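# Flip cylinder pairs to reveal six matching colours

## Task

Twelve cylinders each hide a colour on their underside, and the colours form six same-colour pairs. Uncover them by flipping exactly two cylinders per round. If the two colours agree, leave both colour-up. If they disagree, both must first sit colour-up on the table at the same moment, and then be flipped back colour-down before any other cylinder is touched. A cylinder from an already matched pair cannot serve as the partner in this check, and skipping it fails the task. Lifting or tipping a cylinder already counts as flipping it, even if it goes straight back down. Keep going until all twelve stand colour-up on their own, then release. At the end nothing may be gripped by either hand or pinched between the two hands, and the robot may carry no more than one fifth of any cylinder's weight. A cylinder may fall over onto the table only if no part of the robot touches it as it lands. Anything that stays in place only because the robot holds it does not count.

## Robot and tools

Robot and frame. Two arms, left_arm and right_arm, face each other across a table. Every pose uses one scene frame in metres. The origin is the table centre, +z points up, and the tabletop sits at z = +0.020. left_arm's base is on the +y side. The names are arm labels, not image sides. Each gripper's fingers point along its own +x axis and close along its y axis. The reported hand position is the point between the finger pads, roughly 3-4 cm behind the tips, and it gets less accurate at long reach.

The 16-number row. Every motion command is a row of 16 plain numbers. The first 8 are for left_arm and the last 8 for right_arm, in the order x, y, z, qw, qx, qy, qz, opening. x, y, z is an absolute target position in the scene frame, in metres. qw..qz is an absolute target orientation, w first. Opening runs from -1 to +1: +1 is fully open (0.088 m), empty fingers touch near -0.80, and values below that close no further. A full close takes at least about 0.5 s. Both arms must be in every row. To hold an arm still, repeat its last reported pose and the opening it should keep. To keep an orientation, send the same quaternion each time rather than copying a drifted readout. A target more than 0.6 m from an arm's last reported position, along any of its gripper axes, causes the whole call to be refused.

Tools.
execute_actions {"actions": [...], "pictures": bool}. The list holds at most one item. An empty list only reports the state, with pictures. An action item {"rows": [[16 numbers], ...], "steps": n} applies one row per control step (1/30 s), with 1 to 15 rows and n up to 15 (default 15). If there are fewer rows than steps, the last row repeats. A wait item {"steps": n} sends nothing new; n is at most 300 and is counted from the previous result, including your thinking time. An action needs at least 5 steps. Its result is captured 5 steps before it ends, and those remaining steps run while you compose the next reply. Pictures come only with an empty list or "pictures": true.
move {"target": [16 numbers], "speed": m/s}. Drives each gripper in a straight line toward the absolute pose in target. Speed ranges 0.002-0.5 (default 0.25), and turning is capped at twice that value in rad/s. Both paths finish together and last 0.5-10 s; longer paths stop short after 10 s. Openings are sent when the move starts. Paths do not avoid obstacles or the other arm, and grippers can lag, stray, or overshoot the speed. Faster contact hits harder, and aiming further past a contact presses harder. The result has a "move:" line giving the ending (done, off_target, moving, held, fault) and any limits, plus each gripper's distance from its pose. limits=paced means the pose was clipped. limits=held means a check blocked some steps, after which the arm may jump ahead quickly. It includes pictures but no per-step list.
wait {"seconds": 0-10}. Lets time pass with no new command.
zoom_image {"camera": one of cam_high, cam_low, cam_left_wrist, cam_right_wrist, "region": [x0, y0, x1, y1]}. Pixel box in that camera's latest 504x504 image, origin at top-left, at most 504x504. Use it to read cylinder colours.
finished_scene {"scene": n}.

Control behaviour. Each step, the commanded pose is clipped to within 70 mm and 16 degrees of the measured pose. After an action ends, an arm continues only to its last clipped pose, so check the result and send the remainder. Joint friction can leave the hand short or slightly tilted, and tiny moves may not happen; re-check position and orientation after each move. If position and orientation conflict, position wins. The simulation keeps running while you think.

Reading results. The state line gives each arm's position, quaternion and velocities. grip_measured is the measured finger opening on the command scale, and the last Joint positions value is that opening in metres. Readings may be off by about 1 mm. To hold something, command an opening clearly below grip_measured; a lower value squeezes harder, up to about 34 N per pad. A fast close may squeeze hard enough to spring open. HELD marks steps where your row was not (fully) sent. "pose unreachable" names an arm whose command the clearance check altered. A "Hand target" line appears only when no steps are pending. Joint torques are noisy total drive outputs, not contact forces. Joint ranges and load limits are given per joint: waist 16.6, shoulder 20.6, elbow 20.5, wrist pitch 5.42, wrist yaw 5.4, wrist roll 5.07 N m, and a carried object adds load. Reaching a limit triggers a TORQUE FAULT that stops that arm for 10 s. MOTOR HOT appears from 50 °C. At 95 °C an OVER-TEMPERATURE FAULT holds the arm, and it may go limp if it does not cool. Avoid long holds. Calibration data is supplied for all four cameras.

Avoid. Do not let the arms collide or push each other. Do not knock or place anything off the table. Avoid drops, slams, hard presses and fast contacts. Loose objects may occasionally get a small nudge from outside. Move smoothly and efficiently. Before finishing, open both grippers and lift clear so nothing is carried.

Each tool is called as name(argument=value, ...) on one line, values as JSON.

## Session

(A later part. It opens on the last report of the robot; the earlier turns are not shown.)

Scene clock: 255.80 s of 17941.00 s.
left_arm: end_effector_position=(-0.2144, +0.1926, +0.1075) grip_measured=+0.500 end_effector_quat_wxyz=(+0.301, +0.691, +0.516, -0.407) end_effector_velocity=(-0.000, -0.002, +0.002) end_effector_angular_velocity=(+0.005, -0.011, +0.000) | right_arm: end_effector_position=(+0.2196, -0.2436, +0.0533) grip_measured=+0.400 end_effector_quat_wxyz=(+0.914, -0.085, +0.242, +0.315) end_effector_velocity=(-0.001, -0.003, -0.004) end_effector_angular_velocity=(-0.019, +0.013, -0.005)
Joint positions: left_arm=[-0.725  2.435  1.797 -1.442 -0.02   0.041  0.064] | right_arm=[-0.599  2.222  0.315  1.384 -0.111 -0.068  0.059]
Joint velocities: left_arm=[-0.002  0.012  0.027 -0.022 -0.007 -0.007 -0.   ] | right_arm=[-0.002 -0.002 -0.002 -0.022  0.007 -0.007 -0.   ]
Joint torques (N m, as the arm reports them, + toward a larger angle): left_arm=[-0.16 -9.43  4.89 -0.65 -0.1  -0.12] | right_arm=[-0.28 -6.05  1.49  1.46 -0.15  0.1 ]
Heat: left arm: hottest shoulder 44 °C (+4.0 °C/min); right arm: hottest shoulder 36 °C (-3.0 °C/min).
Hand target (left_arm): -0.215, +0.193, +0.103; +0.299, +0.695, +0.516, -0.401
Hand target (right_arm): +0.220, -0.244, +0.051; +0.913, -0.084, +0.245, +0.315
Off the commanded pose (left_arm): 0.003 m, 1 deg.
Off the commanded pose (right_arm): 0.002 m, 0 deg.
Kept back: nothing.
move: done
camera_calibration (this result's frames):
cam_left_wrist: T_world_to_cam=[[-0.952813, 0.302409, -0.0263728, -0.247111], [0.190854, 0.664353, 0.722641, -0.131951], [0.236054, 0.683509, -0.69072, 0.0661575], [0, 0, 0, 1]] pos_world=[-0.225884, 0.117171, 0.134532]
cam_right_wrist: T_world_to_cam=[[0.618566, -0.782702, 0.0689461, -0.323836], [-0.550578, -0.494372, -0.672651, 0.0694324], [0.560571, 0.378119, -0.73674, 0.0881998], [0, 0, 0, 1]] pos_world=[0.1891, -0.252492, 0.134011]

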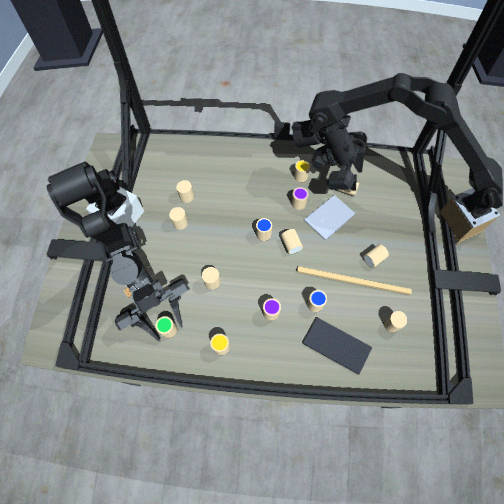

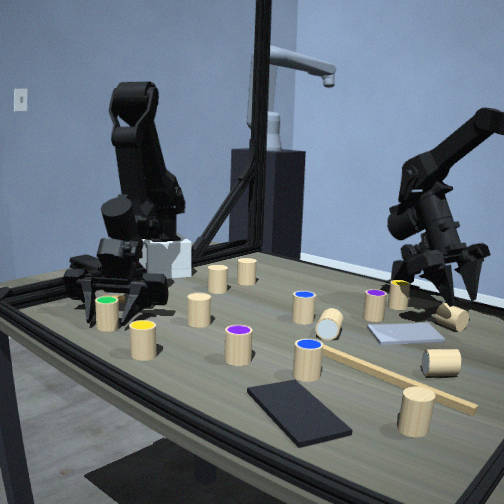

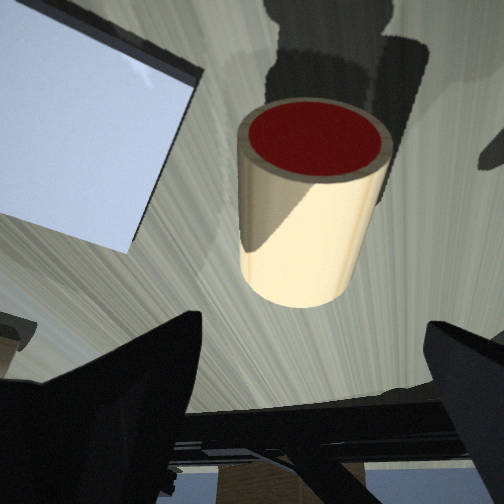

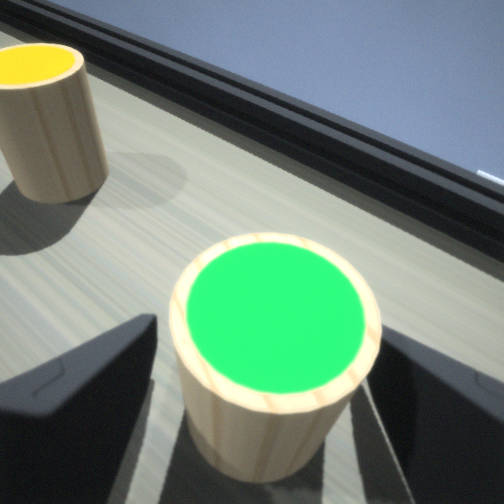

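move(target=[-0.214,0.192,0.053,0.297,0.696,0.515,-0.402,0.5,0.22,-0.244,0.051,0.914,-0.084,0.245,0.315,0.4], speed=0.1)

move(target=[-0.214,0.192,0.053,0.297,0.696,0.515,-0.402,-0.3,0.22,-0.244,0.051,0.914,-0.084,0.245,0.315,0.4])

move(target=[-0.215,0.192,0.12,0.48,0.5,0.37,-0.63,-0.3,0.22,-0.244,0.051,0.914,-0.084,0.245,0.315,0.4], speed=0.35)

move(target=[-0.213,0.185,0.085,0.575,0.208,0.154,-0.777,-0.3,0.22,-0.244,0.051,0.914,-0.084,0.245,0.315,0.4], speed=0.35)

move(target=[-0.213,0.185,0.049,0.575,0.208,0.154,-0.777,-0.3,0.22,-0.244,0.051,0.914,-0.084,0.245,0.315,0.4], speed=0.07)

move(target=[-0.213,0.185,0.049,0.575,0.208,0.154,-0.777,0.4,0.22,-0.244,0.051,0.914,-0.084,0.245,0.315,0.4])

wait(seconds=1.5)

Scene clock: 257.23 s of 17941.00 s.
left_arm: end_effector_position=(-0.2153, +0.1879, +0.0601) grip_measured=+0.500 end_effector_quat_wxyz=(+0.304, +0.691, +0.514, -0.409) end_effector_velocity=(+0.001, +0.004, -0.001) end_effector_angular_velocity=(+0.015, -0.008, +0.025) | right_arm: end_effector_position=(+0.2195, -0.2436, +0.0532) grip_measured=+0.400 end_effector_quat_wxyz=(+0.914, -0.086, +0.242, +0.315) end_effector_velocity=(-0.002, -0.001, -0.003) end_effector_angular_velocity=(-0.008, +0.008, +0.008)
Joint positions: left_arm=[-0.725  2.535  1.783 -1.32  -0.022  0.041  0.064] | right_arm=[-0.599  2.222  0.315  1.384 -0.111 -0.068  0.059]
Joint velocities: left_arm=[ 0.002  0.002 -0.007 -0.007  0.007 -0.022 -0.   ] | right_arm=[-0.002  0.002 -0.002 -0.007 -0.007 -0.007 -0.   ]
Joint torques (N m, as the arm reports them, + toward a larger angle): left_arm=[ 0.13 -9.88  3.38 -0.3  -0.13  0.11] | right_arm=[-0.27 -6.06  1.48  1.43 -0.15  0.1 ]
Heat: left arm: hottest shoulder 44 °C (+5.1 °C/min); right arm: hottest shoulder 36 °C (-2.0 °C/min).
Hand target (left_arm): -0.214, +0.192, +0.053; +0.297, +0.696, +0.515, -0.402
Hand target (right_arm): +0.220, -0.244, +0.051; +0.913, -0.084, +0.245, +0.315
Off the commanded pose (left_arm): 0.008 m, 1 deg.
Off the commanded pose (right_arm): 0.002 m, 0 deg.
Kept back: nothing.
move: done
camera_calibration (this result's frames):
cam_left_wrist: T_world_to_cam=[[-0.952441, 0.303405, -0.0283032, -0.247772], [0.191924, 0.66943, 0.717655, -0.0948233], [0.236687, 0.678092, -0.695823, 0.0383019], [0, 0, 0, 1]] pos_world=[-0.226855, 0.11268, 0.087689]
cam_right_wrist: T_world_to_cam=[[0.618589, -0.782689, 0.0688955, -0.323819], [-0.550799, -0.494503, -0.672375, 0.0693096], [0.560329, 0.377976, -0.736998, 0.0881791], [0, 0, 0, 1]] pos_world=[0.189077, -0.252505, 0.133899]

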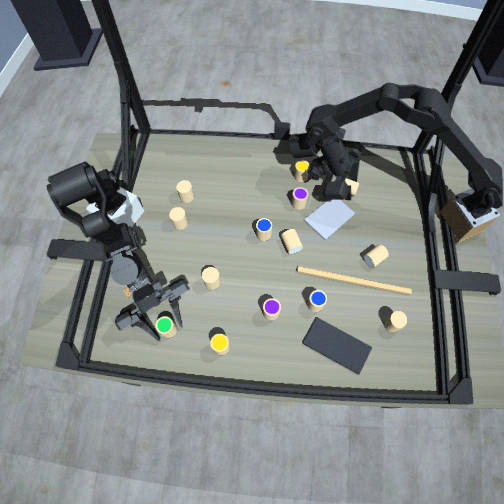

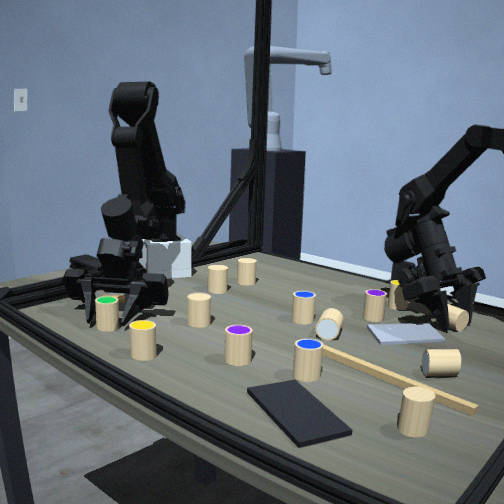

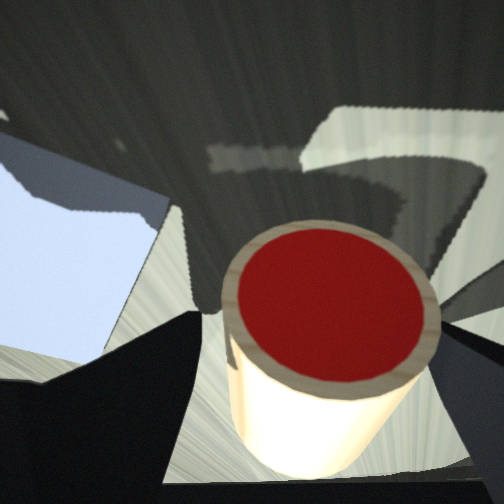

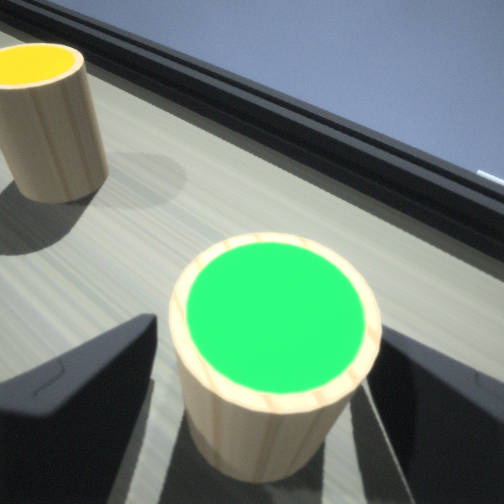

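Scene clock: 257.93 s of 17941.00 s.
left_arm: end_effector_position=(-0.2153, +0.1884, +0.0602) grip_measured=+0.018 end_effector_quat_wxyz=(+0.303, +0.691, +0.514, -0.408) end_effector_velocity=(+0.001, +0.002, +0.001) end_effector_angular_velocity=(+0.003, -0.018, +0.013) | right_arm: end_effector_position=(+0.2195, -0.2436, +0.0532) grip_measured=+0.400 end_effector_quat_wxyz=(+0.914, -0.086, +0.242, +0.315) end_effector_velocity=(-0.001, -0.000, +0.001) end_effector_angular_velocity=(+0.007, +0.008, +0.000)
Joint positions: left_arm=[-0.725  2.535  1.783 -1.322 -0.021  0.041  0.04 ] | right_arm=[-0.599  2.222  0.315  1.384 -0.111 -0.068  0.059]
Joint velocities: left_arm=[-0.002 -0.002 -0.002 -0.007 -0.007 -0.022 -0.   ] | right_arm=[-0.002 -0.007 -0.002 -0.007 -0.007  0.007 -0.   ]
Joint torques (N m, as the arm reports them, + toward a larger angle): left_arm=[ 0.02 -9.56  3.3  -0.12 -0.18  0.06] | right_arm=[-0.27 -6.1   1.49  1.43 -0.15  0.1 ]
Heat: left arm: hottest shoulder 44 °C (+5.0 °C/min); right arm: hottest shoulder 36 °C (-2.0 °C/min).
Hand target (left_arm): -0.214, +0.192, +0.053; +0.297, +0.696, +0.515, -0.402
Hand target (right_arm): +0.220, -0.244, +0.051; +0.913, -0.084, +0.245, +0.315
Off the commanded pose (left_arm): 0.008 m, 1 deg.
Off the commanded pose (right_arm): 0.002 m, 0 deg.
Kept back: nothing.
move: done
camera_calibration (this result's frames):
cam_left_wrist: T_world_to_cam=[[-0.952524, 0.303267, -0.0269758, -0.24804], [0.192204, 0.667664, 0.719224, -0.0948702], [0.236128, 0.679893, -0.694254, 0.0375015], [0, 0, 0, 1]] pos_world=[-0.226885, 0.113067, 0.0875774]
cam_right_wrist: T_world_to_cam=[[0.618589, -0.782689, 0.0688955, -0.323819], [-0.550799, -0.494503, -0.672375, 0.0693096], [0.560329, 0.377976, -0.736998, 0.0881791], [0, 0, 0, 1]] pos_world=[0.189077, -0.252505, 0.133899]

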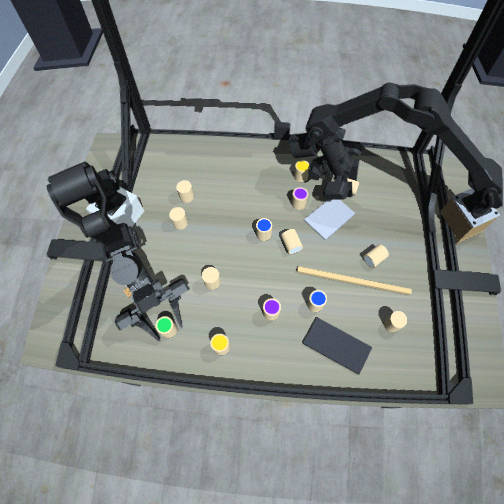

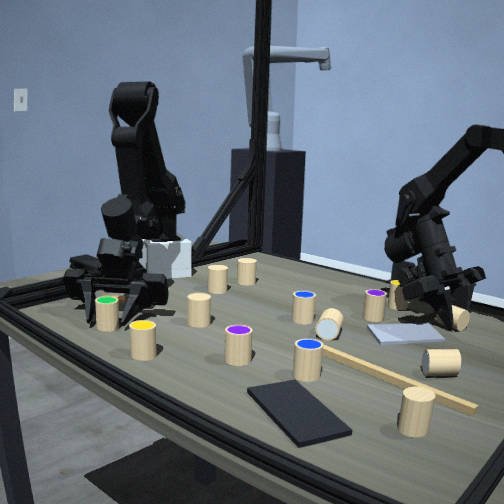

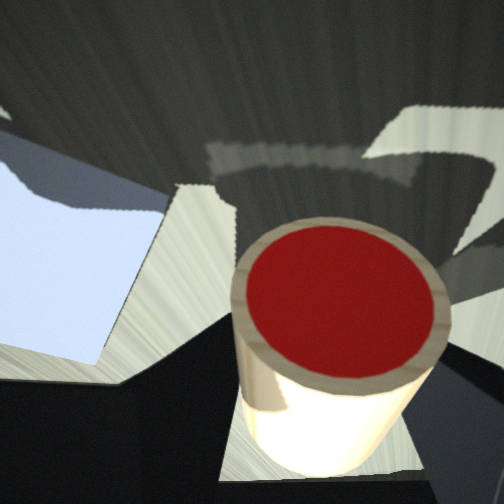

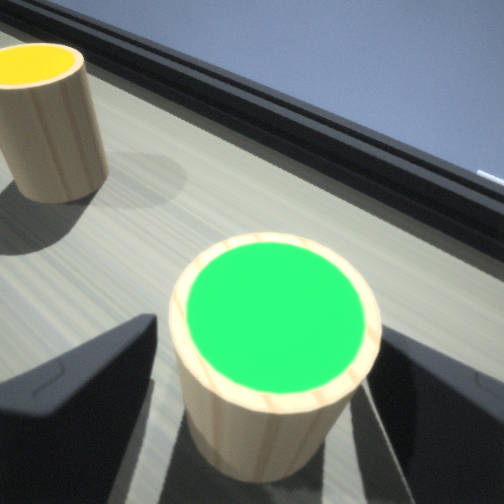

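Scene clock: 259.57 s of 17941.00 s.
left_arm: end_effector_position=(-0.2160, +0.1896, +0.1202) grip_measured=+0.018 end_effector_quat_wxyz=(+0.474, +0.499, +0.368, -0.625) end_effector_velocity=(+0.000, +0.000, +0.005) end_effector_angular_velocity=(-0.017, +0.002, +0.021) | right_arm: end_effector_position=(+0.2195, -0.2436, +0.0532) grip_measured=+0.400 end_effector_quat_wxyz=(+0.914, -0.086, +0.242, +0.315) end_effector_velocity=(-0.004, +0.000, -0.002) end_effector_angular_velocity=(-0.002, +0.012, +0.020)
Joint positions: left_arm=[-0.721  1.854  1.    -0.483 -0.004  0.044  0.04 ] | right_arm=[-0.599  2.222  0.315  1.384 -0.111 -0.068  0.059]
Joint velocities: left_arm=[-0.002 -0.022 -0.012  0.007 -0.007 -0.022 -0.   ] | right_arm=[-0.002 -0.002 -0.007 -0.007 -0.022 -0.007 -0.   ]
Joint torques (N m, as the arm reports them, + toward a larger angle): left_arm=[ 0.31 -9.87  4.27  0.92  0.13  0.04] | right_arm=[-0.27 -6.09  1.49  1.44 -0.15  0.11]
Heat: left arm: hottest shoulder 44 °C (+5.0 °C/min); right arm: hottest shoulder 36 °C (-2.0 °C/min).
Hand target (left_arm): -0.215, +0.191, +0.122; -0.475, -0.497, -0.367, +0.627
Hand target (right_arm): +0.220, -0.244, +0.051; +0.913, -0.084, +0.245, +0.315
Off the commanded pose (left_arm): 0.003 m, 0 deg.
Off the commanded pose (right_arm): 0.002 m, 0 deg.
Kept back: nothing.
move: done
camera_calibration (this result's frames):
cam_left_wrist: T_world_to_cam=[[-0.961198, 0.2719, -0.0465682, -0.241053], [0.268671, 0.961002, 0.0655095, -0.0992683], [0.0625642, 0.0504561, -0.996765, 0.196712], [0, 0, 0, 1]] pos_world=[-0.217336, 0.151014, 0.191353]
cam_right_wrist: T_world_to_cam=[[0.618589, -0.782689, 0.0688955, -0.323819], [-0.550799, -0.494503, -0.672375, 0.0693096], [0.560329, 0.377976, -0.736998, 0.0881791], [0, 0, 0, 1]] pos_world=[0.189077, -0.252505, 0.133899]

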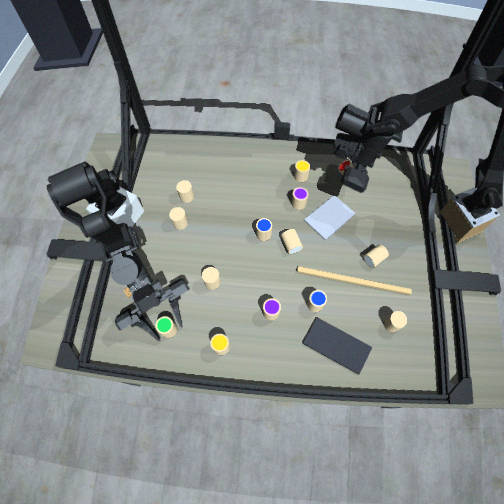

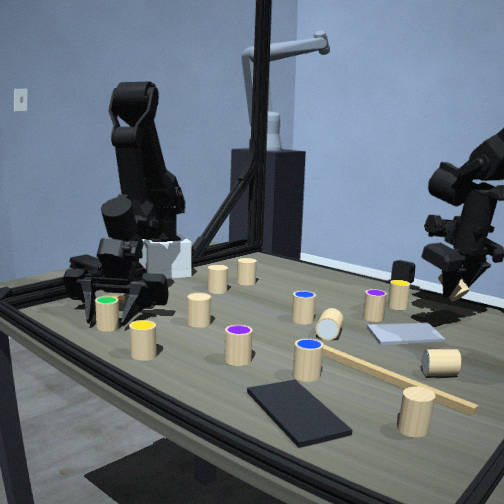

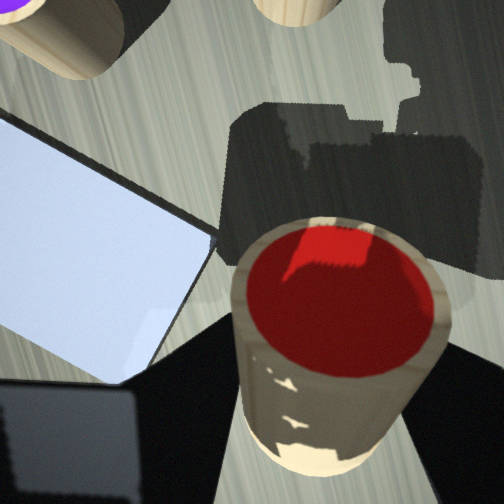

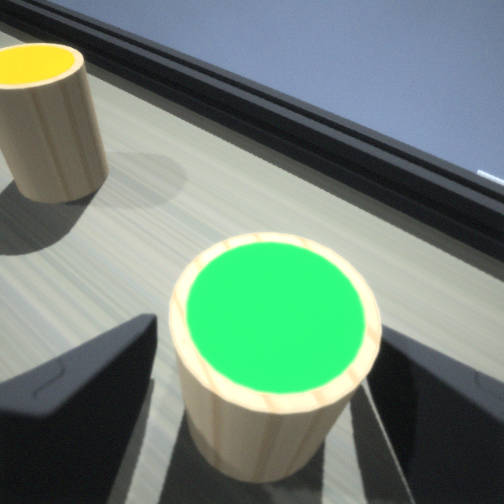

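Scene clock: 261.40 s of 17941.00 s.
left_arm: end_effector_position=(-0.2138, +0.1831, +0.0896) grip_measured=+0.018 end_effector_quat_wxyz=(+0.574, +0.207, +0.147, -0.779) end_effector_velocity=(+0.000, +0.000, -0.000) end_effector_angular_velocity=(-0.006, +0.004, +0.008) | right_arm: end_effector_position=(+0.2196, -0.2436, +0.0531) grip_measured=+0.400 end_effector_quat_wxyz=(+0.914, -0.086, +0.242, +0.315) end_effector_velocity=(-0.002, -0.001, -0.000) end_effector_angular_velocity=(-0.006, +0.004, +0.008)
Joint positions: left_arm=[-0.668  2.125  0.345  1.264  0.096  0.063  0.04 ] | right_arm=[-0.599  2.223  0.316  1.384 -0.111 -0.068  0.059]
Joint velocities: left_arm=[-0.002  0.012 -0.002  0.022 -0.007 -0.007 -0.   ] | right_arm=[-0.002 -0.007 -0.007 -0.007 -0.007 -0.007  0.   ]
Joint torques (N m, as the arm reports them, + toward a larger angle): left_arm=[ 0.29 -5.6   1.64  1.9   0.22 -0.1 ] | right_arm=[-0.29 -6.11  1.49  1.43 -0.15  0.11]
Heat: left arm: hottest shoulder 44 °C (+5.1 °C/min); right arm: hottest shoulder 36 °C (-2.0 °C/min).
Hand target (left_arm): -0.213, +0.186, +0.086; -0.573, -0.209, -0.152, +0.778
Hand target (right_arm): +0.220, -0.244, +0.051; +0.913, -0.084, +0.245, +0.315
Off the commanded pose (left_arm): 0.005 m, 1 deg.
Off the commanded pose (right_arm): 0.002 m, 0 deg.
Kept back: nothing.
move: done
camera_calibration (this result's frames):
cam_left_wrist: T_world_to_cam=[[-0.962241, 0.271071, -0.0247493, -0.240579], [0.21301, 0.693281, -0.688468, 0.0130942], [-0.169465, -0.667744, -0.724845, 0.22385], [0, 0, 0, 1]] pos_world=[-0.19635, 0.20561, 0.165317]
cam_right_wrist: T_world_to_cam=[[0.618589, -0.782689, 0.0688955, -0.323825], [-0.550799, -0.494503, -0.672375, 0.0693266], [0.560329, 0.377976, -0.736998, 0.0880801], [0, 0, 0, 1]] pos_world=[0.189146, -0.252464, 0.133838]

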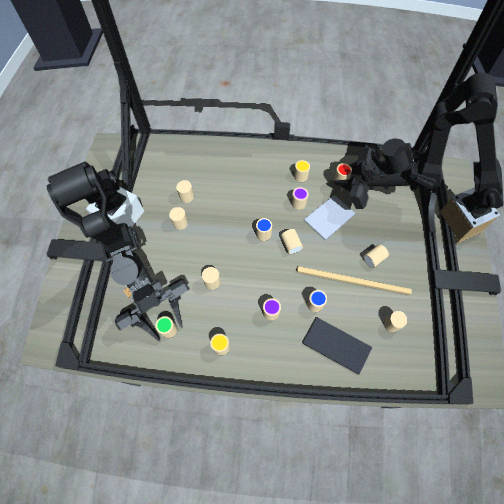

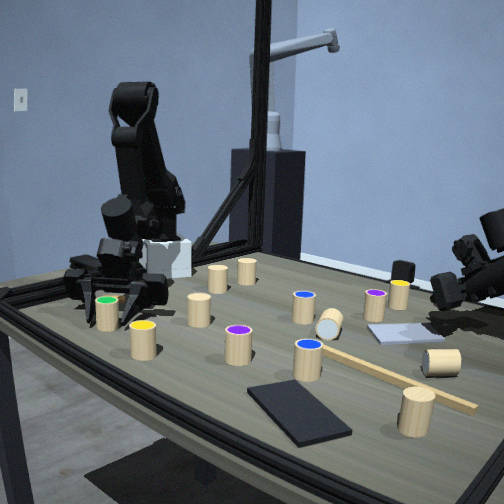

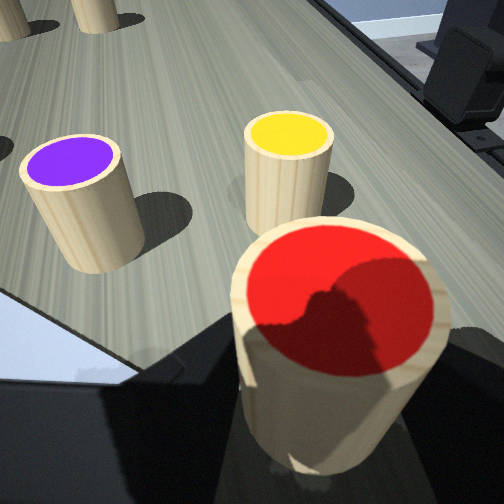

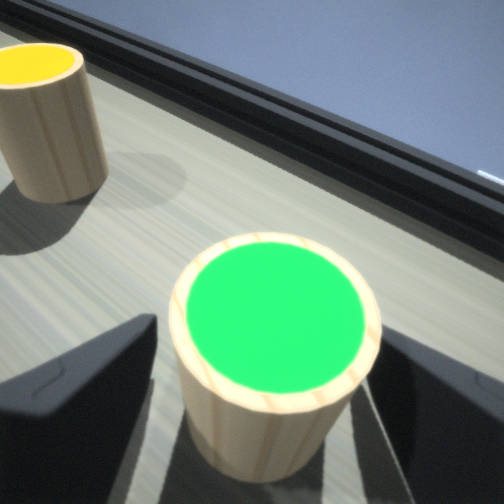

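Scene clock: 262.37 s of 17941.00 s.
left_arm: end_effector_position=(-0.2135, +0.1848, +0.0529) grip_measured=+0.018 end_effector_quat_wxyz=(+0.574, +0.206, +0.150, -0.778) end_effector_velocity=(-0.002, +0.000, -0.001) end_effector_angular_velocity=(-0.001, +0.023, +0.002) | right_arm: end_effector_position=(+0.2196, -0.2436, +0.0531) grip_measured=+0.400 end_effector_quat_wxyz=(+0.914, -0.086, +0.242, +0.315) end_effector_velocity=(-0.001, -0.000, -0.001) end_effector_angular_velocity=(-0.006, +0.004, +0.008)
Joint positions: left_arm=[-0.668  2.368  0.383  1.467  0.096  0.058  0.04 ] | right_arm=[-0.599  2.223  0.316  1.384 -0.111 -0.068  0.059]
Joint velocities: left_arm=[-0.002  0.017  0.002  0.022  0.007 -0.022 -0.   ] | right_arm=[-0.002 -0.002 -0.002 -0.007 -0.007 -0.007 -0.   ]
Joint torques (N m, as the arm reports them, + toward a larger angle): left_arm=[-0.05 -5.34  1.39  1.62 -0.03 -0.07] | right_arm=[-0.27 -6.15  1.44  1.43 -0.15  0.11]
Heat: left arm: hottest shoulder 44 °C (+5.1 °C/min); right arm: hottest shoulder 36 °C (-2.0 °C/min).
Hand target (left_arm): -0.213, +0.185, +0.049; -0.574, -0.208, -0.154, +0.777
Hand target (right_arm): +0.220, -0.244, +0.051; +0.913, -0.084, +0.245, +0.315
Off the commanded pose (left_arm): 0.004 m, 1 deg.
Off the commanded pose (right_arm): 0.002 m, 0 deg.
Kept back: nothing.
move: done
camera_calibration (this result's frames):
cam_left_wrist: T_world_to_cam=[[-0.963013, 0.268755, -0.0194212, -0.24171], [0.20813, 0.696126, -0.687088, -0.015047], [-0.171139, -0.665717, -0.726315, 0.19778], [0, 0, 0, 1]] pos_world=[-0.195791, 0.207101, 0.128618]
cam_right_wrist: T_world_to_cam=[[0.618589, -0.782689, 0.0688955, -0.323825], [-0.550799, -0.494503, -0.672375, 0.0693266], [0.560329, 0.377976, -0.736998, 0.0880801], [0, 0, 0, 1]] pos_world=[0.189146, -0.252464, 0.133838]

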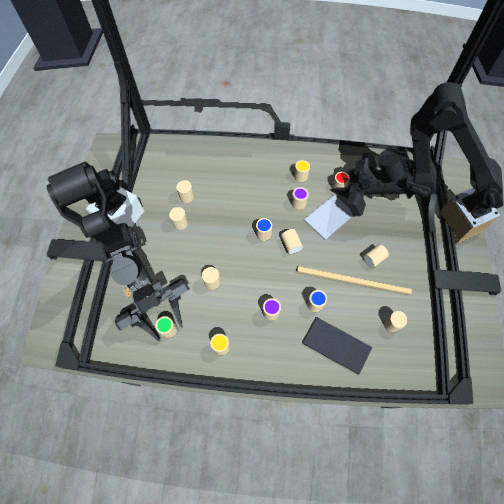

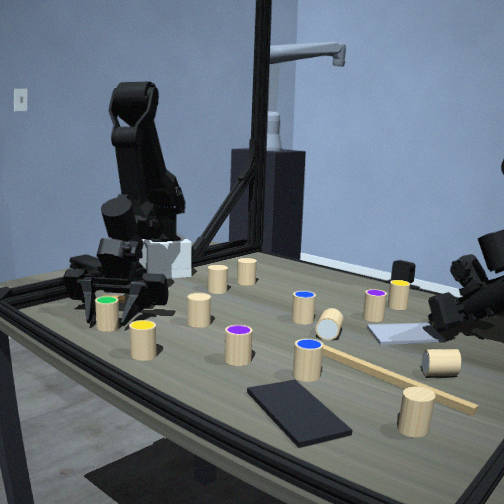

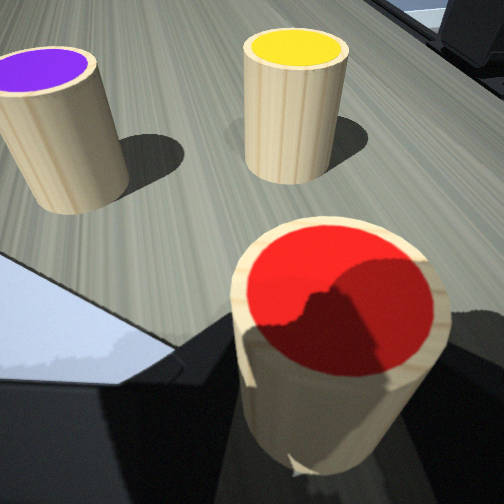

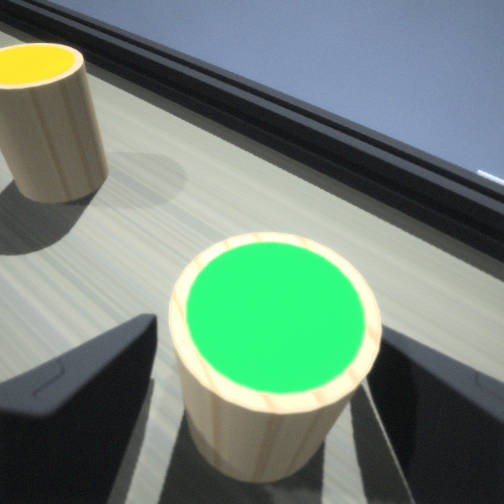

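Scene clock: 263.07 s of 17941.00 s.
left_arm: end_effector_position=(-0.2135, +0.1848, +0.0524) grip_measured=+0.398 end_effector_quat_wxyz=(+0.574, +0.206, +0.150, -0.778) end_effector_velocity=(-0.000, -0.004, +0.003) end_effector_angular_velocity=(-0.012, +0.018, +0.015) | right_arm: end_effector_position=(+0.2196, -0.2436, +0.0531) grip_measured=+0.400 end_effector_quat_wxyz=(+0.914, -0.086, +0.242, +0.315) end_effector_velocity=(+0.000, +0.000, +0.002) end_effector_angular_velocity=(+0.002, -0.008, +0.008)
Joint positions: left_arm=[-0.668  2.37   0.384  1.467  0.096  0.057  0.059] | right_arm=[-0.599  2.223  0.316  1.384 -0.111 -0.068  0.059]
Joint velocities: left_arm=[-0.002 -0.002  0.007  0.007 -0.007 -0.022  0.001] | right_arm=[-0.002 -0.002 -0.002  0.007 -0.007 -0.007 -0.   ]
Joint torques (N m, as the arm reports them, + toward a larger angle): left_arm=[ 0.05 -5.8   1.31  1.7  -0.05 -0.13] | right_arm=[-0.28 -6.15  1.45  1.43 -0.15  0.11]
Heat: left arm: hottest shoulder 43 °C (+4.1 °C/min); right arm: hottest shoulder 36 °C (-2.0 °C/min).
Hand target (left_arm): -0.213, +0.185, +0.049; -0.575, -0.208, -0.154, +0.776
Hand target (right_arm): +0.220, -0.244, +0.051; +0.913, -0.084, +0.245, +0.315
Off the commanded pose (left_arm): 0.003 m, 0 deg.
Off the commanded pose (right_arm): 0.002 m, 0 deg.
Kept back: nothing.
move: done
camera_calibration (this result's frames):
cam_left_wrist: T_world_to_cam=[[-0.963152, 0.268271, -0.0192145, -0.241614], [0.207776, 0.696792, -0.68652, -0.0156011], [-0.170785, -0.665216, -0.726857, 0.197469], [0, 0, 0, 1]] pos_world=[-0.195745, 0.207048, 0.128179]
cam_right_wrist: T_world_to_cam=[[0.618589, -0.782689, 0.0688955, -0.323825], [-0.550799, -0.494503, -0.672375, 0.0693266], [0.560329, 0.377976, -0.736998, 0.0880801], [0, 0, 0, 1]] pos_world=[0.189146, -0.252464, 0.133838]

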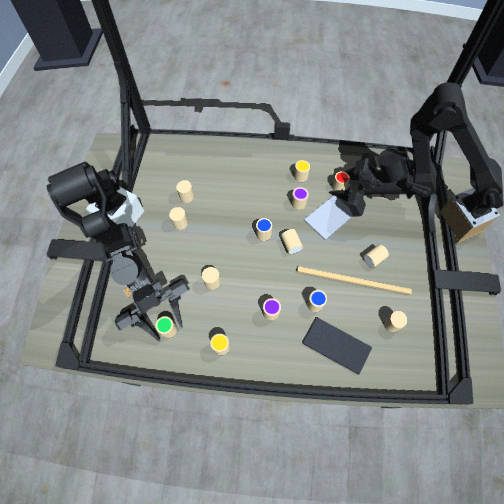

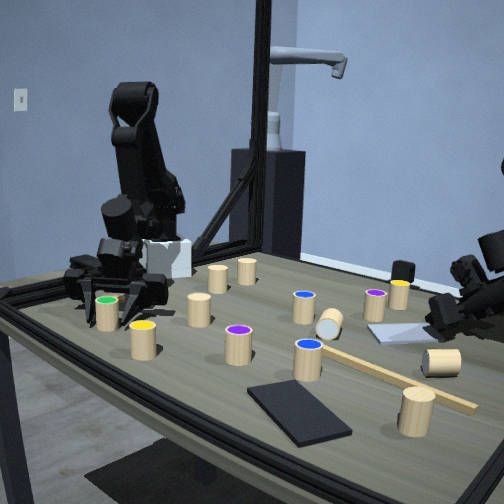

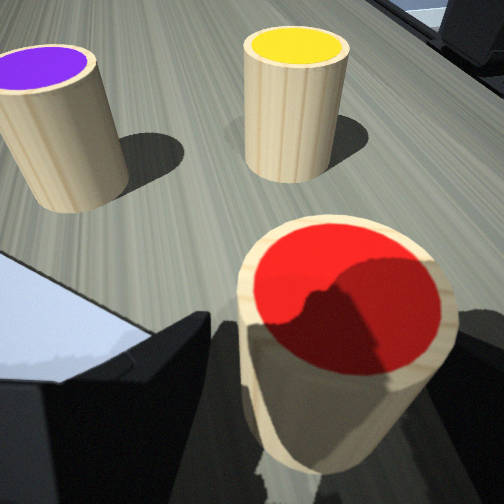

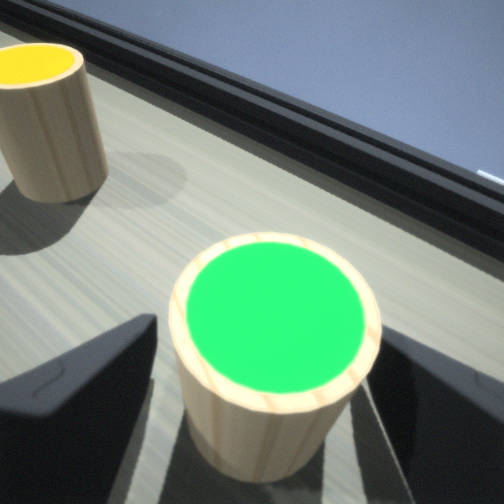

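Scene clock: 264.57 s of 17941.00 s.
left_arm: end_effector_position=(-0.2135, +0.1847, +0.0523) grip_measured=+0.400 end_effector_quat_wxyz=(+0.574, +0.206, +0.151, -0.778) end_effector_velocity=(+0.003, +0.001, -0.001) end_effector_angular_velocity=(+0.003, -0.018, +0.013) | right_arm: end_effector_position=(+0.2196, -0.2436, +0.0531) grip_measured=+0.400 end_effector_quat_wxyz=(+0.914, -0.086, +0.242, +0.315) end_effector_velocity=(-0.002, +0.001, -0.001) end_effector_angular_velocity=(-0.006, +0.004, +0.012)
Joint positions: left_arm=[-0.668  2.37   0.384  1.467  0.096  0.057  0.059] | right_arm=[-0.599  2.223  0.316  1.384 -0.111 -0.068  0.059]
Joint velocities: left_arm=[-0.002 -0.002 -0.002 -0.007 -0.022  0.007 -0.   ] | right_arm=[ 0.002 -0.002 -0.002 -0.007 -0.007 -0.007 -0.   ]
Joint torques (N m, as the arm reports them, + toward a larger angle): left_arm=[ 0.11 -5.44  1.28  1.68 -0.09 -0.08] | right_arm=[-0.27 -6.16  1.44  1.43 -0.15  0.1 ]
Heat: left arm: hottest shoulder 43 °C (+4.0 °C/min); right arm: hottest shoulder 36 °C (-3.0 °C/min).
Hand target (left_arm): -0.213, +0.185, +0.049; -0.575, -0.208, -0.154, +0.776
Hand target (right_arm): +0.220, -0.244, +0.051; +0.913, -0.084, +0.245, +0.315
Off the commanded pose (left_arm): 0.003 m, 0 deg.
Off the commanded pose (right_arm): 0.002 m, 0 deg.
Kept back: nothing.
Steps of this call (steps 1 to 45: nothing new was sent). Readings (end_effector_position):
1: left_arm (-0.2135, +0.1848, +0.0524) | right_arm (+0.2196, -0.2436, +0.0531)
2: left_arm (-0.2135, +0.1848, +0.0524) | right_arm (+0.2196, -0.2436, +0.0531)
4: left_arm (-0.2135, +0.1848, +0.0524) | right_arm (+0.2196, -0.2436, +0.0531)
8: left_arm (-0.2135, +0.1847, +0.0523) | right_arm (+0.2196, -0.2436, +0.0531)
45: the state above
camera_calibration (this result's frames):
cam_left_wrist: T_world_to_cam=[[-0.963208, 0.268091, -0.0188829, -0.241606], [0.207427, 0.696898, -0.686518, -0.015694], [-0.17089, -0.665177, -0.726868, 0.197339], [0, 0, 0, 1]] pos_world=[-0.195738, 0.206975, 0.128103]
cam_right_wrist: T_world_to_cam=[[0.618589, -0.782689, 0.0688955, -0.323825], [-0.550799, -0.494503, -0.672375, 0.0693266], [0.560329, 0.377976, -0.736998, 0.0880801], [0, 0, 0, 1]] pos_world=[0.189146, -0.252464, 0.133838]

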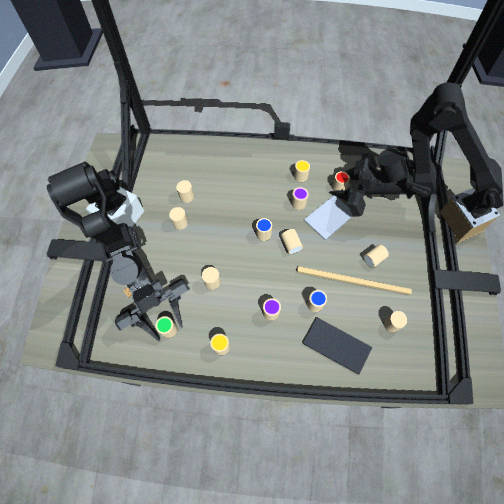

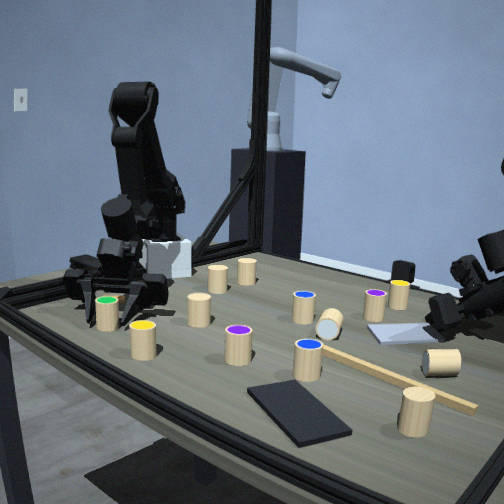

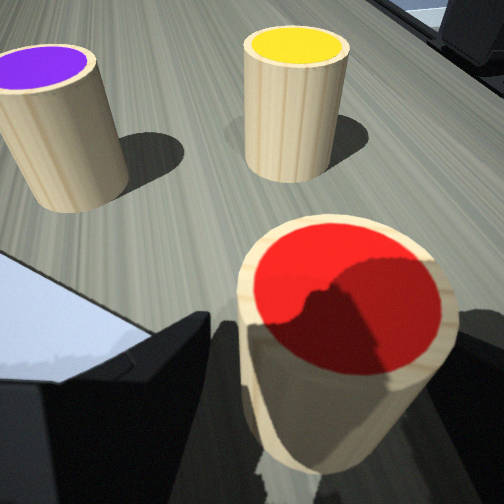

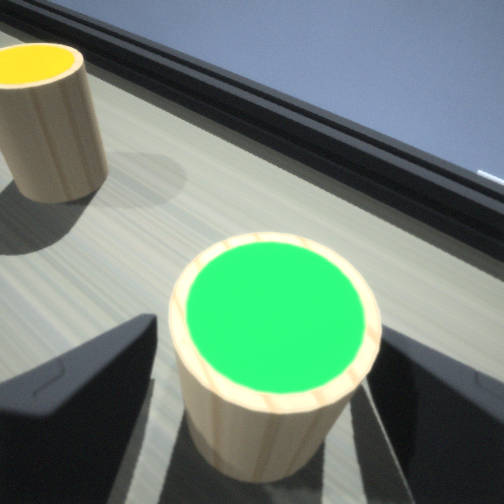

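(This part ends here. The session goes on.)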